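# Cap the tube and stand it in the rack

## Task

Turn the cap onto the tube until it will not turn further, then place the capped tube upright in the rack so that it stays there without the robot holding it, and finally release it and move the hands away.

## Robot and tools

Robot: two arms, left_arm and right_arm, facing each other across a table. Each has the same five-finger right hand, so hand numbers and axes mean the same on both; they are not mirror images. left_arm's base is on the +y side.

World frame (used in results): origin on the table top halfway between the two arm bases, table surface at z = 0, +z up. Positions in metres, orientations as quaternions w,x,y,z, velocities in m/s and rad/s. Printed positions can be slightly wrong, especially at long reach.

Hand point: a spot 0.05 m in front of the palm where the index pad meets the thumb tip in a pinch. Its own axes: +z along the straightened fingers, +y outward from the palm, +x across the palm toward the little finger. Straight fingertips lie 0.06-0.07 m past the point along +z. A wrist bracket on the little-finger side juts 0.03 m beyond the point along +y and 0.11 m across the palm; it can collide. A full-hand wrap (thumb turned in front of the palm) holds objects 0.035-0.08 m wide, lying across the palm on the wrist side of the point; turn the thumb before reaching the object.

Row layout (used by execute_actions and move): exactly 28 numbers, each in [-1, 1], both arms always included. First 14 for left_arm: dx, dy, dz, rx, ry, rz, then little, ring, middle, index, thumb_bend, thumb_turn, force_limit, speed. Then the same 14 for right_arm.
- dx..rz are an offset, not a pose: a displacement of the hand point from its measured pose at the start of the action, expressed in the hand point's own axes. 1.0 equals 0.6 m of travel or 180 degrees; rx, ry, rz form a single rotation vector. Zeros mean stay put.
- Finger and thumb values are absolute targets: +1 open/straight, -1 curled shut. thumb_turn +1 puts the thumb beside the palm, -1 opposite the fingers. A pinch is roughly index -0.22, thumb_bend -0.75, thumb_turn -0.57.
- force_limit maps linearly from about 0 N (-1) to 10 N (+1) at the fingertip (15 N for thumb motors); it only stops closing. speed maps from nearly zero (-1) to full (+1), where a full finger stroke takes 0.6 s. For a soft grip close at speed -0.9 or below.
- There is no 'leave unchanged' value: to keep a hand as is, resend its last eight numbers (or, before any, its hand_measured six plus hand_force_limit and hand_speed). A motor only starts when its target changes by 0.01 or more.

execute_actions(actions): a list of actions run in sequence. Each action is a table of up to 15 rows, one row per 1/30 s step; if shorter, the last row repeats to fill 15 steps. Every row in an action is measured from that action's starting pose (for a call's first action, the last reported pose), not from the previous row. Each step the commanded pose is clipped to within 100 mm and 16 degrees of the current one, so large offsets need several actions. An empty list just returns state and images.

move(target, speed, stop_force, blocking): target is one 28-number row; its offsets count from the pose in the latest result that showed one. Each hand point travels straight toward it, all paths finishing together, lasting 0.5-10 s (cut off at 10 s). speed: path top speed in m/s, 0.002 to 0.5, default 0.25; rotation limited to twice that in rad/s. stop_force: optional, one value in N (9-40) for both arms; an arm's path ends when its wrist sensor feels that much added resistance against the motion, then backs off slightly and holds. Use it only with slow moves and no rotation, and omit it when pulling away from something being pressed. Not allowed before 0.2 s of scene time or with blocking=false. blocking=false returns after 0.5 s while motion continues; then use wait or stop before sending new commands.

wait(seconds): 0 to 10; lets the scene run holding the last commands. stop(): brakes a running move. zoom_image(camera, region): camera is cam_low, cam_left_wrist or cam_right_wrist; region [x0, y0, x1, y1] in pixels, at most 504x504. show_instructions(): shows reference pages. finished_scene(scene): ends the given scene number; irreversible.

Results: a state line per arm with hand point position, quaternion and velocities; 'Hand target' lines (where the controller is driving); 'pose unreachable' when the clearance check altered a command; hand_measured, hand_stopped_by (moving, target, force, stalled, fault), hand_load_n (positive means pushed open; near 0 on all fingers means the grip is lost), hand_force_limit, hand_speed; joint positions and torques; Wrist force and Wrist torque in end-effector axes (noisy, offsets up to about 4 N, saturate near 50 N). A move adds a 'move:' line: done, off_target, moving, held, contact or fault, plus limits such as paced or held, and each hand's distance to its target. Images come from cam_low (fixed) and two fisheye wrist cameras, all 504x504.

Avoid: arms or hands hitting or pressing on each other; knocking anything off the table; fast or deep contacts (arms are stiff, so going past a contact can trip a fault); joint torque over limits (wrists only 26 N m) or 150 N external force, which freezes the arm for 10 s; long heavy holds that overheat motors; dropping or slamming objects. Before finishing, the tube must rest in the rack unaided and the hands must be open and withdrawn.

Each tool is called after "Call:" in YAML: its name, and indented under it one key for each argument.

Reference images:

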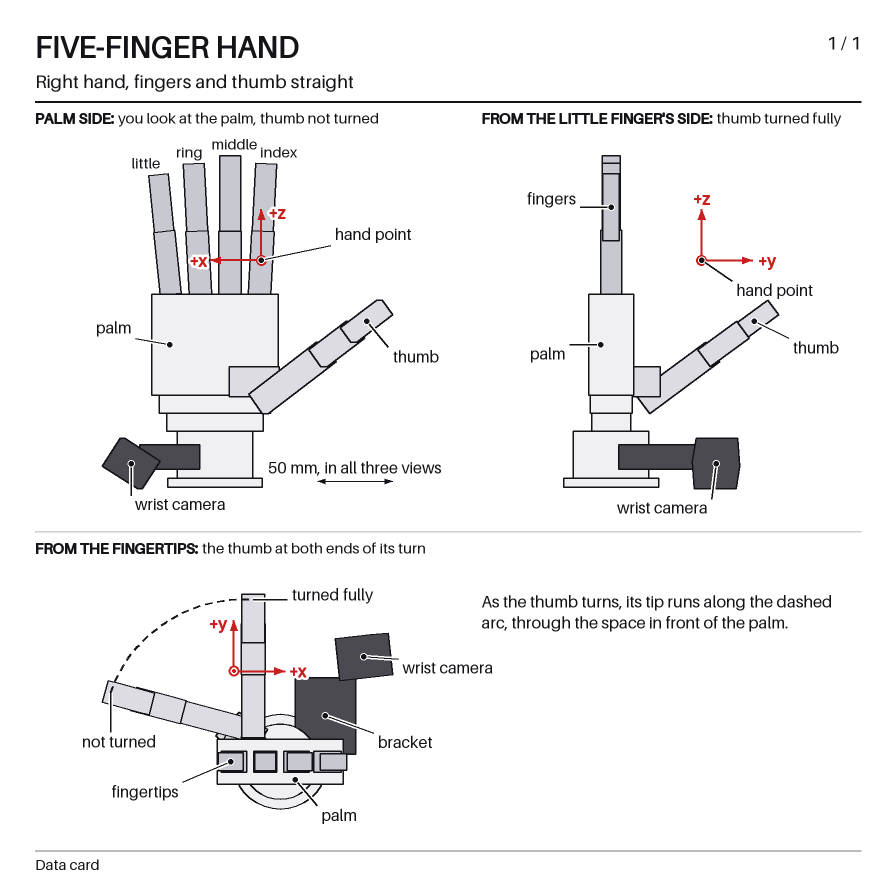

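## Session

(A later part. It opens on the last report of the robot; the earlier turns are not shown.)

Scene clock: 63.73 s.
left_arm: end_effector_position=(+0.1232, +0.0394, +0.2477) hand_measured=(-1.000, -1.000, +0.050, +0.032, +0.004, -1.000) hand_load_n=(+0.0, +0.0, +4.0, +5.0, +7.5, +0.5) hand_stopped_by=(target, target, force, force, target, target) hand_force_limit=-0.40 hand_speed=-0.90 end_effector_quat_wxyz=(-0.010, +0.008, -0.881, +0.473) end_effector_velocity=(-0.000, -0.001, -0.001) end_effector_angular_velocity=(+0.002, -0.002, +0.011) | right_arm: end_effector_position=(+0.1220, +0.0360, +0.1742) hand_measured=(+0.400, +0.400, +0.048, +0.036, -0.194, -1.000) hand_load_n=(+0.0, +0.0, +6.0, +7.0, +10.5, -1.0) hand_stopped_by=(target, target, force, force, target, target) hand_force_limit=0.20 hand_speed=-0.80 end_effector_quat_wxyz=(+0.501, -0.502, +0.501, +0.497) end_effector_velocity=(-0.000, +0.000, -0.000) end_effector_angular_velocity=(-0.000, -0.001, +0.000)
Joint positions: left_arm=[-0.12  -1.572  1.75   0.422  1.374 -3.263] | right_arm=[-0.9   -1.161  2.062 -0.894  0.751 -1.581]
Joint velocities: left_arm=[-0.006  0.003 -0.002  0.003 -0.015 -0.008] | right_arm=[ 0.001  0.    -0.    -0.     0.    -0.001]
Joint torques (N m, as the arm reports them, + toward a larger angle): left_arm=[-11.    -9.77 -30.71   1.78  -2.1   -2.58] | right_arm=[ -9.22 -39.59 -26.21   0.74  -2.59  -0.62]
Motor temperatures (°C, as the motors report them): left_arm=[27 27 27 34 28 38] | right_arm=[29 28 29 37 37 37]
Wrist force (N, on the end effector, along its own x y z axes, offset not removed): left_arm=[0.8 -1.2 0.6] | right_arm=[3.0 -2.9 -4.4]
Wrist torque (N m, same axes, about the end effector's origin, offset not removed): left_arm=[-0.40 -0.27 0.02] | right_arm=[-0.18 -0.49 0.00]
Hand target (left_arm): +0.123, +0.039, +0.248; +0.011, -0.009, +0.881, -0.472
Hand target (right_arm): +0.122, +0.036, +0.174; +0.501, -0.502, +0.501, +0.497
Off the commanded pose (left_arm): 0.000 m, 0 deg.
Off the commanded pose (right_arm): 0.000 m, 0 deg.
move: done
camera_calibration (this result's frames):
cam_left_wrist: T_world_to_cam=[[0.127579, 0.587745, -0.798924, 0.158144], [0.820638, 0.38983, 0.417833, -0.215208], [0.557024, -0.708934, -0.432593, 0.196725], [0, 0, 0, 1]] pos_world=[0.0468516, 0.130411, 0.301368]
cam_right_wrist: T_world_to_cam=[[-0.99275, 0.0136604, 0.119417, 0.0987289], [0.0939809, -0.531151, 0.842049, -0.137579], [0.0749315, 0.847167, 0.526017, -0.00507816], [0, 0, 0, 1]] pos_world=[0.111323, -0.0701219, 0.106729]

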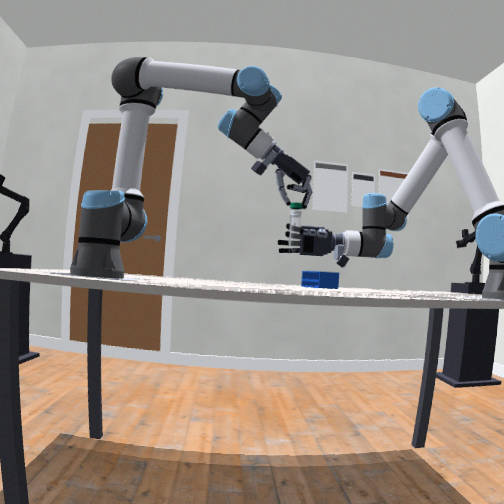

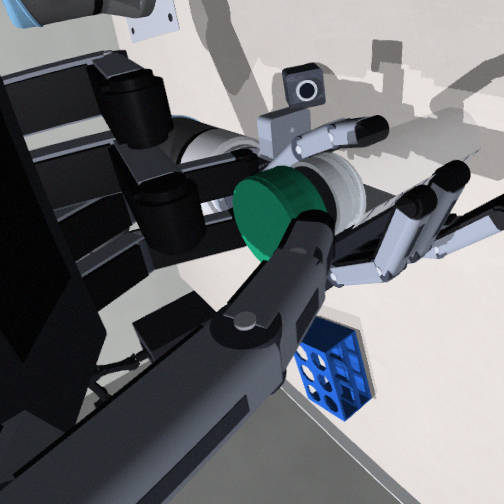

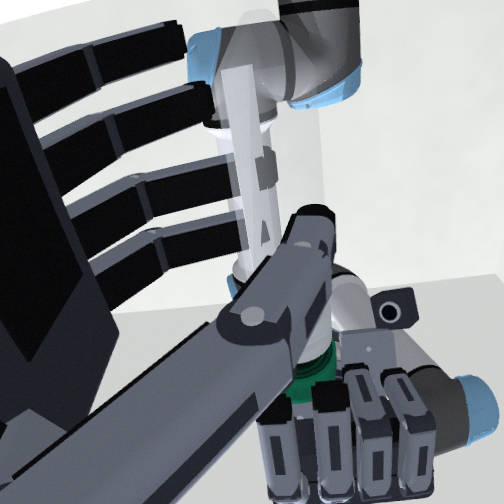

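Call:
move:
  target: [0.0033,0.0078,-0.0087,-0.0025,-0.208,-0.138,-1,-1,-0.4,-0.5,0,-1,-0.4,-0.9,-0.004,0,0,0,0,0,0.4,0.4,-0.5,-0.5,-0.2,-1,0.2,-0.8]
  speed: 0.3

Call:
move:
  target: [0,0,0,0,0,0,-1,-1,-0.4,-0.5,0,-1,-0.4,-0.9,-0.016,0,0,0,0,0,0.4,0.4,-0.5,-0.5,-0.2,-1,0.2,-0.8]
  speed: 0.005

Call:
zoom_image:
  camera: "cam_low"
  region: [275, 190, 315, 230]

Scene clock: 65.97 s.
left_arm: end_effector_position=(+0.1209, +0.0464, +0.2459) hand_measured=(-1.000, -1.000, +0.050, +0.032, +0.004, -1.000) hand_load_n=(+0.0, +0.0, +4.0, +5.0, +7.5, +0.0) hand_stopped_by=(target, target, force, force, target, target) hand_force_limit=-0.40 hand_speed=-0.90 end_effector_quat_wxyz=(-0.190, +0.344, -0.811, +0.433) end_effector_velocity=(-0.000, +0.000, -0.000) end_effector_angular_velocity=(+0.005, +0.001, +0.010) | right_arm: end_effector_position=(+0.1220, +0.0360, +0.1766) hand_measured=(+0.400, +0.400, +0.048, +0.036, -0.194, -1.000) hand_load_n=(+0.0, +0.0, +6.0, +7.0, +10.5, -1.0) hand_stopped_by=(target, target, force, force, target, target) hand_force_limit=0.20 hand_speed=-0.80 end_effector_quat_wxyz=(+0.501, -0.502, +0.501, +0.497) end_effector_velocity=(+0.000, +0.000, +0.000) end_effector_angular_velocity=(+0.001, -0.002, -0.002)
Joint positions: left_arm=[-0.356 -1.306  1.555  0.887  0.656 -4.17 ] | right_arm=[-0.9   -1.166  2.061 -0.888  0.751 -1.581]
Joint velocities: left_arm=[-0.001  0.008 -0.006  0.016 -0.002 -0.018] | right_arm=[-0.    -0.     0.    -0.     0.002 -0.001]
Joint torques (N m, as the arm reports them, + toward a larger angle): left_arm=[  6.6  -19.08 -30.29   4.26  -2.84  -2.62] | right_arm=[  8.28 -38.89 -25.79   0.86   2.55   0.48]
Motor temperatures (°C, as the motors report them): left_arm=[27 27 27 34 28 38] | right_arm=[29 28 29 37 37 37]
Wrist force (N, on the end effector, along its own x y z axes, offset not removed): left_arm=[1.4 -0.8 1.7] | right_arm=[0.7 0.0 2.0]
Wrist torque (N m, same axes, about the end effector's origin, offset not removed): left_arm=[-0.46 -0.45 0.12] | right_arm=[-0.32 0.19 -0.02]
Hand target (left_arm): +0.121, +0.046, +0.246; +0.190, -0.345, +0.811, -0.433
Hand target (right_arm): +0.122, +0.036, +0.177; +0.501, -0.502, +0.501, +0.497
Off the commanded pose (left_arm): 0.001 m, 0 deg.
Off the commanded pose (right_arm): 0.000 m, 0 deg.
move: done
camera_calibration (this result's frames):
cam_left_wrist: T_world_to_cam=[[-0.324742, 0.506039, -0.799041, 0.211448], [0.306514, 0.855542, 0.417249, -0.174585], [0.894758, -0.109419, -0.432939, 0.133607], [0, 0, 0, 1]] pos_world=[0.00263307, 0.0569826, 0.299645]
cam_right_wrist: T_world_to_cam=[[-0.992751, 0.0136272, 0.119417, 0.0984299], [0.0939985, -0.531149, 0.842048, -0.139594], [0.0749031, 0.847169, 0.526017, -0.00634564], [0, 0, 0, 1]] pos_world=[0.111313, -0.0701105, 0.109128]

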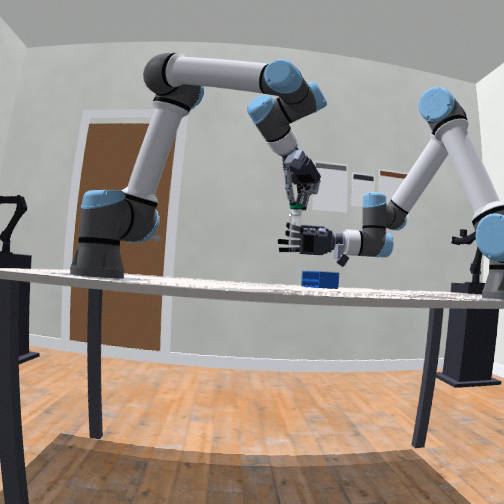

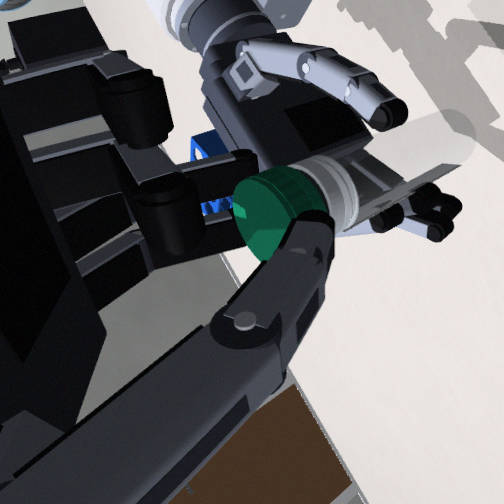

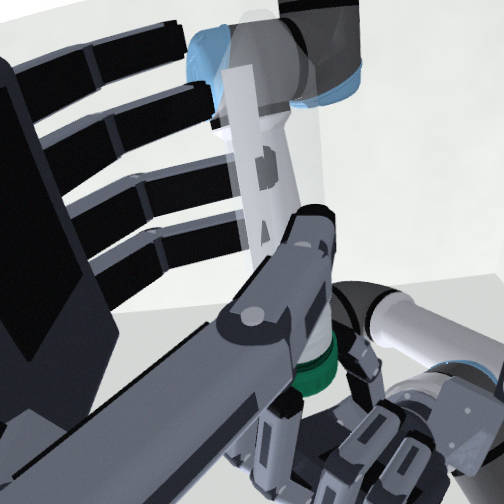

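Scene clock: 68.10 s.
left_arm: end_effector_position=(+0.1209, +0.0464, +0.2459) hand_measured=(-1.000, -1.000, +0.050, +0.032, +0.004, -1.000) hand_load_n=(+0.0, +0.0, +4.0, +5.5, +7.5, +0.0) hand_stopped_by=(target, target, force, force, target, target) hand_force_limit=-0.40 hand_speed=-0.90 end_effector_quat_wxyz=(-0.189, +0.344, -0.811, +0.433) end_effector_velocity=(-0.000, -0.000, -0.000) end_effector_angular_velocity=(+0.000, -0.000, +0.000) | right_arm: end_effector_position=(+0.1220, +0.0361, +0.1860) hand_measured=(+0.400, +0.400, +0.048, +0.036, -0.194, -1.000) hand_load_n=(+0.0, +0.0, +5.5, +7.5, +10.5, -1.0) hand_stopped_by=(target, target, force, force, target, target) hand_force_limit=0.20 hand_speed=-0.80 end_effector_quat_wxyz=(+0.501, -0.502, +0.501, +0.497) end_effector_velocity=(-0.000, +0.000, +0.001) end_effector_angular_velocity=(-0.000, +0.000, +0.000)
Joint positions: left_arm=[-0.356 -1.306  1.555  0.887  0.656 -4.17 ] | right_arm=[-0.9   -1.185  2.055 -0.862  0.751 -1.581]
Joint velocities: left_arm=[ 0.     0.001 -0.    -0.    -0.    -0.001] | right_arm=[ 0.    -0.002 -0.001  0.004  0.    -0.   ]
Joint torques (N m, as the arm reports them, + toward a larger angle): left_arm=[  5.12 -37.61  -8.73   0.27   0.56   2.53] | right_arm=[  9.28 -39.03 -25.38   0.84   2.71   2.22]
Motor temperatures (°C, as the motors report them): left_arm=[27 27 27 34 28 38] | right_arm=[29 28 29 37 37 37]
Wrist force (N, on the end effector, along its own x y z axes, offset not removed): left_arm=[1.4 -1.0 2.7] | right_arm=[-1.3 -2.0 5.1]
Wrist torque (N m, same axes, about the end effector's origin, offset not removed): left_arm=[-0.42 -0.37 0.03] | right_arm=[-0.48 0.23 -0.10]
Hand target (left_arm): +0.121, +0.046, +0.246; +0.190, -0.344, +0.811, -0.433
Hand target (right_arm): +0.122, +0.036, +0.186; +0.501, -0.502, +0.501, +0.497
Off the commanded pose (left_arm): 0.000 m, 0 deg.
Off the commanded pose (right_arm): 0.000 m, 0 deg.
move: done
camera_calibration (this result's frames):
cam_left_wrist: T_world_to_cam=[[-0.324749, 0.506026, -0.799047, 0.211455], [0.306519, 0.855549, 0.417232, -0.174583], [0.894754, -0.109428, -0.432945, 0.133612], [0, 0, 0, 1]] pos_world=[0.00263335, 0.0569837, 0.29965]
cam_right_wrist: T_world_to_cam=[[-0.992749, 0.0136258, 0.119427, 0.0972668], [0.0940064, -0.53116, 0.84204, -0.147547], [0.0749083, 0.847162, 0.526028, -0.0113845], [0, 0, 0, 1]] pos_world=[0.111285, -0.0700518, 0.118613]

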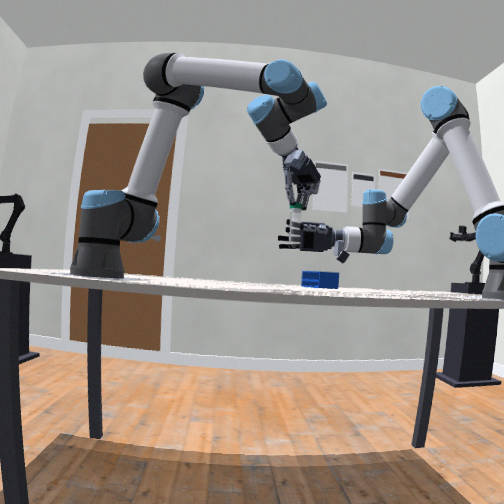

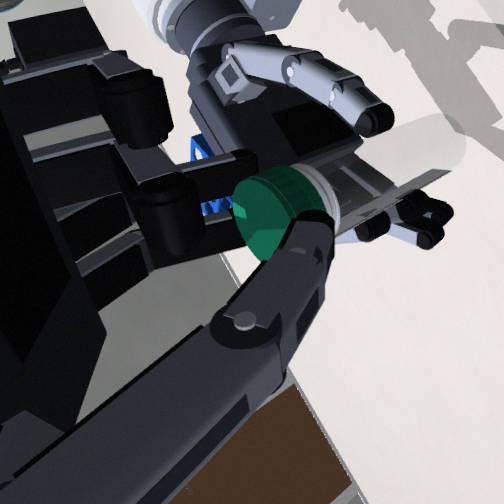

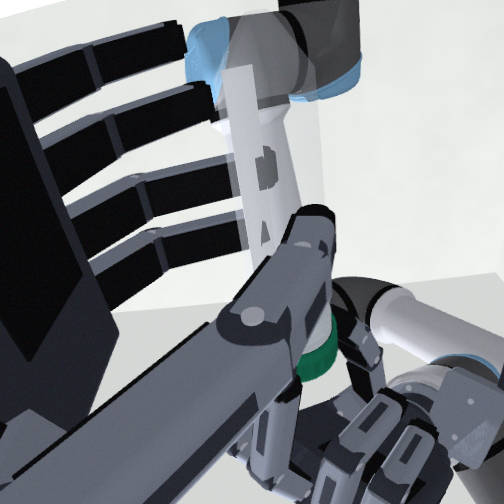

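Region (275, 190, 315, 230) of cam_low's 504x504 image, scaled by 12.600, with more detail than that image has.

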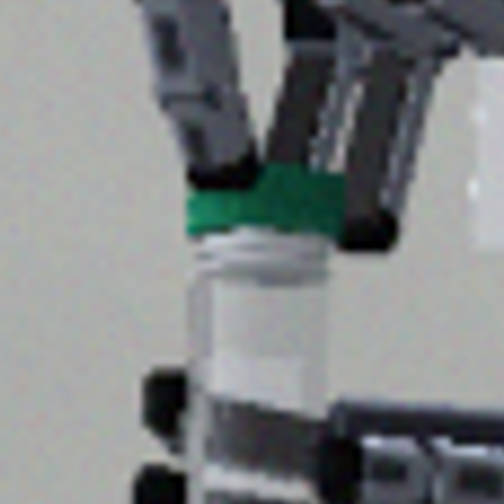

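Turn.

Call:
move:
  target: [0.0056,-0.0061,0.0091,0.0025,0.208,0.138,-1,-1,-0.4,-0.5,0,-1,-0.4,-0.9,-0.001,0,0,0,0,0,0.4,0.4,-0.5,-0.5,-0.2,-1,0.2,-0.8]
  speed: 0.2

Call:
move:
  target: [0.0056,-0.0061,0.0091,0.0025,0.208,0.138,-1,-1,-0.4,-0.5,0,-1,-0.4,-0.9,0,0,0,0,0,0,0.4,0.4,-0.5,-0.5,-0.2,-1,0.2,-0.8]
  speed: 0.2

Call:
move:
  target: [0,0,0,0,0,0,-1,-1,0.3,0.3,0.35,-1,-0.4,0,0,0,0,0,0,0,0.4,0.4,-0.5,-0.5,-0.2,-1,0.2,-0.8]

Call:
zoom_image:
  camera: "cam_low"
  region: [275, 190, 315, 230]

Scene clock: 70.87 s.
left_arm: end_effector_position=(+0.1234, +0.0394, +0.2467) hand_measured=(-1.000, -1.000, +0.050, +0.032, +0.004, -1.000) hand_load_n=(+0.0, +0.0, +4.0, +5.5, +7.5, +0.0) hand_stopped_by=(target, target, force, force, target, target) hand_force_limit=-0.40 hand_speed=-0.90 end_effector_quat_wxyz=(-0.010, +0.008, -0.881, +0.473) end_effector_velocity=(+0.000, -0.001, +0.000) end_effector_angular_velocity=(+0.000, +0.003, -0.012) | right_arm: end_effector_position=(+0.1220, +0.0361, +0.1866) hand_measured=(+0.400, +0.400, +0.048, +0.036, -0.194, -1.000) hand_load_n=(+0.0, +0.0, +5.5, +8.0, +10.5, -0.5) hand_stopped_by=(target, target, force, force, target, target) hand_force_limit=0.20 hand_speed=-0.80 end_effector_quat_wxyz=(+0.501, -0.502, +0.501, +0.497) end_effector_velocity=(+0.000, -0.000, -0.000) end_effector_angular_velocity=(-0.001, +0.001, -0.000)
Joint positions: left_arm=[-0.119 -1.572  1.752  0.419  1.374 -3.262] | right_arm=[-0.9   -1.186  2.055 -0.861  0.751 -1.581]
Joint velocities: left_arm=[ 0.008  0.001 -0.002 -0.001  0.018  0.009] | right_arm=[-0.     0.    -0.     0.001  0.     0.   ]
Joint torques (N m, as the arm reports them, + toward a larger angle): left_arm=[ 10.05  -7.76 -31.36  -1.75   1.57   2.84] | right_arm=[  8.9  -39.47 -25.22   0.9    2.22   1.65]
Motor temperatures (°C, as the motors report them): left_arm=[27 27 27 34 28 38] | right_arm=[29 28 29 37 37 37]
Wrist force (N, on the end effector, along its own x y z axes, offset not removed): left_arm=[1.4 -0.3 3.2] | right_arm=[3.6 1.6 -1.6]
Wrist torque (N m, same axes, about the end effector's origin, offset not removed): left_arm=[-0.41 -0.35 0.05] | right_arm=[0.46 0.00 0.28]
Hand target (left_arm): +0.123, +0.039, +0.247; +0.010, -0.008, +0.881, -0.473
Hand target (right_arm): +0.122, +0.036, +0.187; +0.501, -0.502, +0.501, +0.497
Off the commanded pose (left_arm): 0.001 m, 0 deg.
Off the commanded pose (right_arm): 0.000 m, 0 deg.
move: done
camera_calibration (this result's frames):
cam_left_wrist: T_world_to_cam=[[0.127903, 0.587183, -0.799285, 0.157482], [0.82052, 0.39006, 0.417853, -0.214952], [0.557125, -0.709274, -0.431906, 0.196007], [0, 0, 0, 1]] pos_world=[0.0470297, 0.130396, 0.300348]
cam_right_wrist: T_world_to_cam=[[-0.99275, 0.0136334, 0.119425, 0.0971958], [0.0940003, -0.531162, 0.84204, -0.14805], [0.0749137, 0.847161, 0.526029, -0.0117051], [0, 0, 0, 1]] pos_world=[0.111285, -0.0700473, 0.119213]

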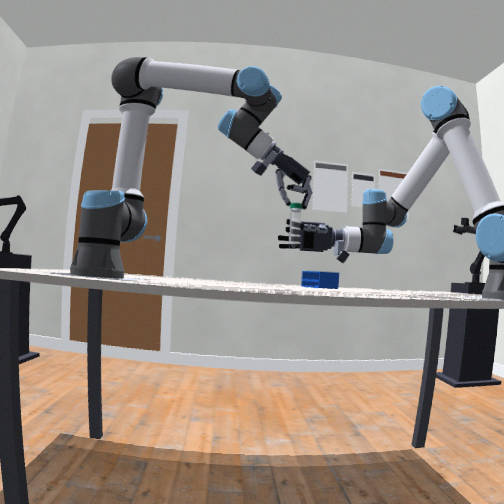

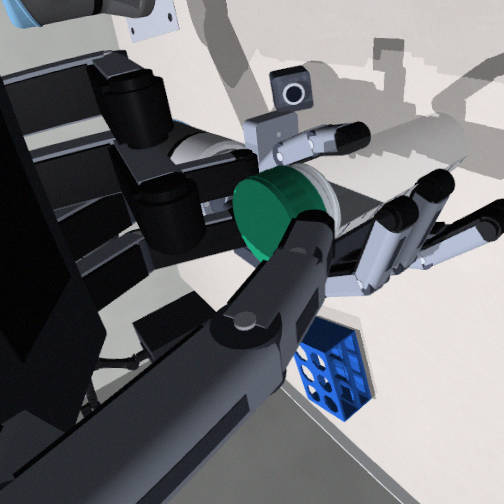

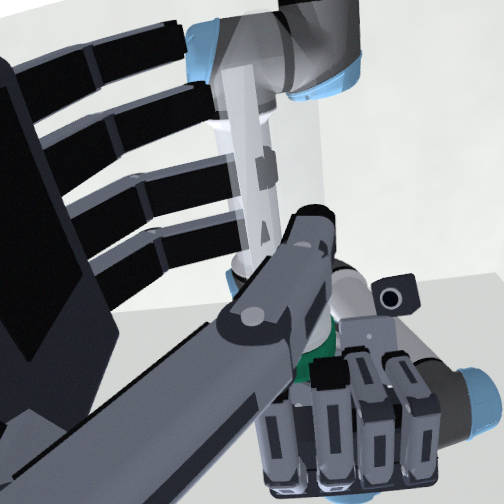

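Scene clock: 73.37 s.
left_arm: end_effector_position=(+0.1205, +0.0329, +0.2468) hand_measured=(-1.000, -1.000, +0.050, +0.032, +0.004, -1.000) hand_load_n=(+0.0, +0.0, +4.0, +5.5, +7.5, +0.0) hand_stopped_by=(target, target, force, force, target, target) hand_force_limit=-0.40 hand_speed=-0.90 end_effector_quat_wxyz=(-0.170, +0.329, +0.818, -0.440) end_effector_velocity=(+0.000, -0.000, -0.000) end_effector_angular_velocity=(+0.003, -0.001, -0.011) | right_arm: end_effector_position=(+0.1220, +0.0361, +0.1866) hand_measured=(+0.400, +0.400, +0.048, +0.036, -0.194, -1.000) hand_load_n=(+0.0, +0.0, +6.0, +7.5, +10.5, -1.0) hand_stopped_by=(target, target, force, force, target, target) hand_force_limit=0.20 hand_speed=-0.80 end_effector_quat_wxyz=(+0.501, -0.502, +0.501, +0.497) end_effector_velocity=(-0.000, +0.000, -0.000) end_effector_angular_velocity=(-0.000, -0.001, -0.000)
Joint positions: left_arm=[ 0.24  -1.348  1.538  0.633  2.284 -2.514] | right_arm=[-0.9   -1.186  2.055 -0.861  0.751 -1.581]
Joint velocities: left_arm=[ 0.003  0.008 -0.008  0.013  0.008  0.015] | right_arm=[ 0.     0.001  0.    -0.     0.    -0.001]
Joint torques (N m, as the arm reports them, + toward a larger angle): left_arm=[ 11.19 -17.91 -30.98   3.08   2.48   2.98] | right_arm=[  8.37 -38.45 -25.24   0.6    2.22   1.69]
Motor temperatures (°C, as the motors report them): left_arm=[27 27 27 34 28 38] | right_arm=[29 28 29 37 37 37]
Wrist force (N, on the end effector, along its own x y z axes, offset not removed): left_arm=[2.0 -2.3 3.4] | right_arm=[1.5 -1.6 0.1]
Wrist torque (N m, same axes, about the end effector's origin, offset not removed): left_arm=[-0.72 -0.47 -0.11] | right_arm=[0.11 0.17 0.23]
Hand target (left_arm): +0.121, +0.033, +0.247; -0.170, +0.329, +0.818, -0.440
Hand target (right_arm): +0.122, +0.036, +0.187; +0.501, -0.502, +0.501, +0.497
Off the commanded pose (left_arm): 0.000 m, 0 deg.
Off the commanded pose (right_arm): 0.000 m, 0 deg.
move: done
camera_calibration (this result's frames):
cam_left_wrist: T_world_to_cam=[[0.50633, 0.326403, -0.79818, 0.124434], [0.855982, -0.302425, 0.419325, -0.191956], [-0.104521, -0.895545, -0.432522, 0.279048], [0, 0, 0, 1]] pos_world=[0.130472, 0.151232, 0.300507]
cam_right_wrist: T_world_to_cam=[[-0.99275, 0.0136325, 0.119426, 0.0971951], [0.0940018, -0.531161, 0.84204, -0.14805], [0.0749134, 0.847161, 0.526028, -0.0117049], [0, 0, 0, 1]] pos_world=[0.111284, -0.0700473, 0.119213]

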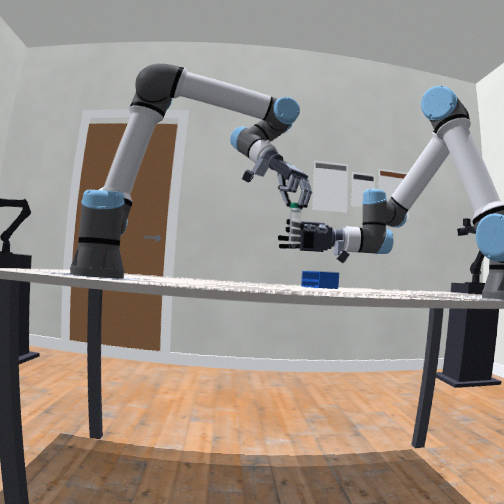

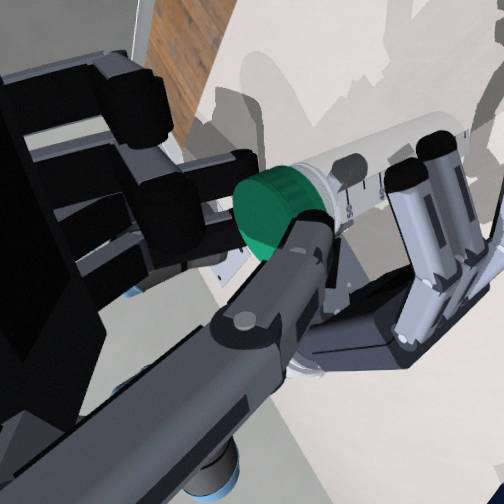

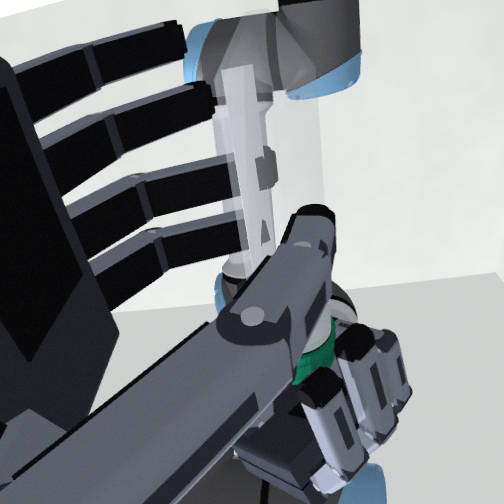

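Scene clock: 73.97 s.
left_arm: end_effector_position=(+0.1206, +0.0329, +0.2468) hand_measured=(-1.000, -1.000, +0.300, +0.300, +0.350, -1.000) hand_load_n=(+0.0, +0.0, +0.0, +0.0, +0.0, +0.0) hand_stopped_by=(target, target, target, target, target, target) hand_force_limit=-0.40 hand_speed=0.00 end_effector_quat_wxyz=(-0.170, +0.329, +0.818, -0.440) end_effector_velocity=(-0.000, -0.000, +0.001) end_effector_angular_velocity=(-0.001, -0.001, -0.001) | right_arm: end_effector_position=(+0.1220, +0.0361, +0.1866) hand_measured=(+0.400, +0.400, +0.048, +0.036, -0.194, -1.000) hand_load_n=(+0.0, +0.0, +5.5, +7.0, +10.5, -1.0) hand_stopped_by=(target, target, force, force, target, target) hand_force_limit=0.20 hand_speed=-0.80 end_effector_quat_wxyz=(+0.501, -0.502, +0.501, +0.497) end_effector_velocity=(-0.000, +0.000, -0.001) end_effector_angular_velocity=(-0.001, -0.001, +0.000)
Joint positions: left_arm=[ 0.24  -1.348  1.538  0.633  2.284 -2.514] | right_arm=[-0.9   -1.186  2.055 -0.861  0.751 -1.581]
Joint velocities: left_arm=[-0.    -0.001 -0.    -0.    -0.     0.001] | right_arm=[ 0.001  0.001 -0.     0.     0.001 -0.002]
Joint torques (N m, as the arm reports them, + toward a larger angle): left_arm=[ -4.12 -39.17 -10.1   -1.09  -0.97  -2.56] | right_arm=[  7.82 -38.67 -25.78   0.53   2.32   1.56]
Motor temperatures (°C, as the motors report them): left_arm=[27 27 27 34 28 38] | right_arm=[29 28 29 37 37 37]
Wrist force (N, on the end effector, along its own x y z axes, offset not removed): left_arm=[1.2 -0.8 1.4] | right_arm=[-1.3 -2.3 -4.7]
Wrist torque (N m, same axes, about the end effector's origin, offset not removed): left_arm=[-0.38 -0.36 -0.01] | right_arm=[-0.15 0.44 -0.23]
Hand target (left_arm): +0.120, +0.033, +0.247; -0.170, +0.329, +0.818, -0.440
Hand target (right_arm): +0.122, +0.036, +0.187; +0.501, -0.502, +0.501, +0.497
Off the commanded pose (left_arm): 0.000 m, 0 deg.
Off the commanded pose (right_arm): 0.000 m, 0 deg.
move: done
camera_calibration (this result's frames):
cam_left_wrist: T_world_to_cam=[[0.5063, 0.326446, -0.798182, 0.124404], [0.856011, -0.302335, 0.419331, -0.192019], [-0.104429, -0.89556, -0.432513, 0.279037], [0, 0, 0, 1]] pos_world=[0.130525, 0.151229, 0.300504]
cam_right_wrist: T_world_to_cam=[[-0.99275, 0.0136327, 0.119425, 0.0971953], [0.0940011, -0.531162, 0.84204, -0.14805], [0.0749133, 0.847161, 0.526029, -0.0117053], [0, 0, 0, 1]] pos_world=[0.111284, -0.0700472, 0.119214]

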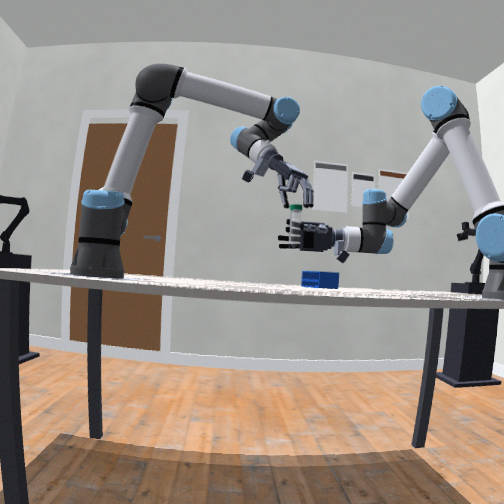

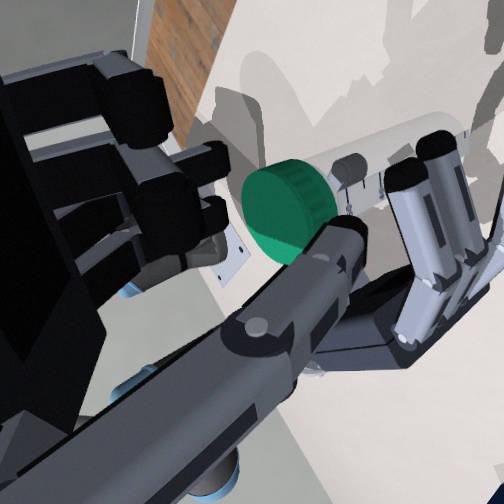

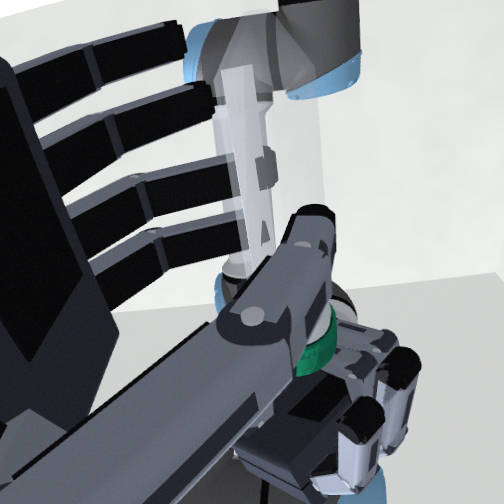

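Region (275, 190, 315, 230) of cam_low's 504x504 image, scaled by 12.600, with more detail than that image has.

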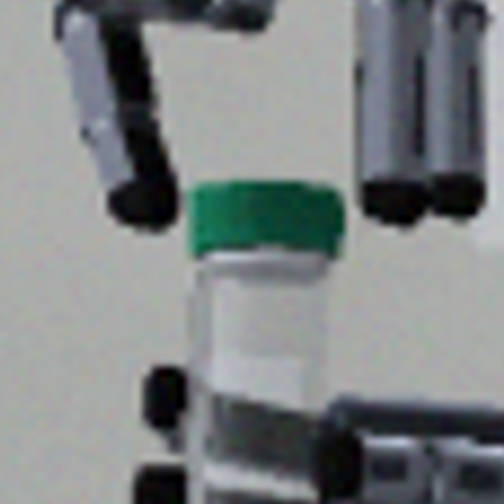

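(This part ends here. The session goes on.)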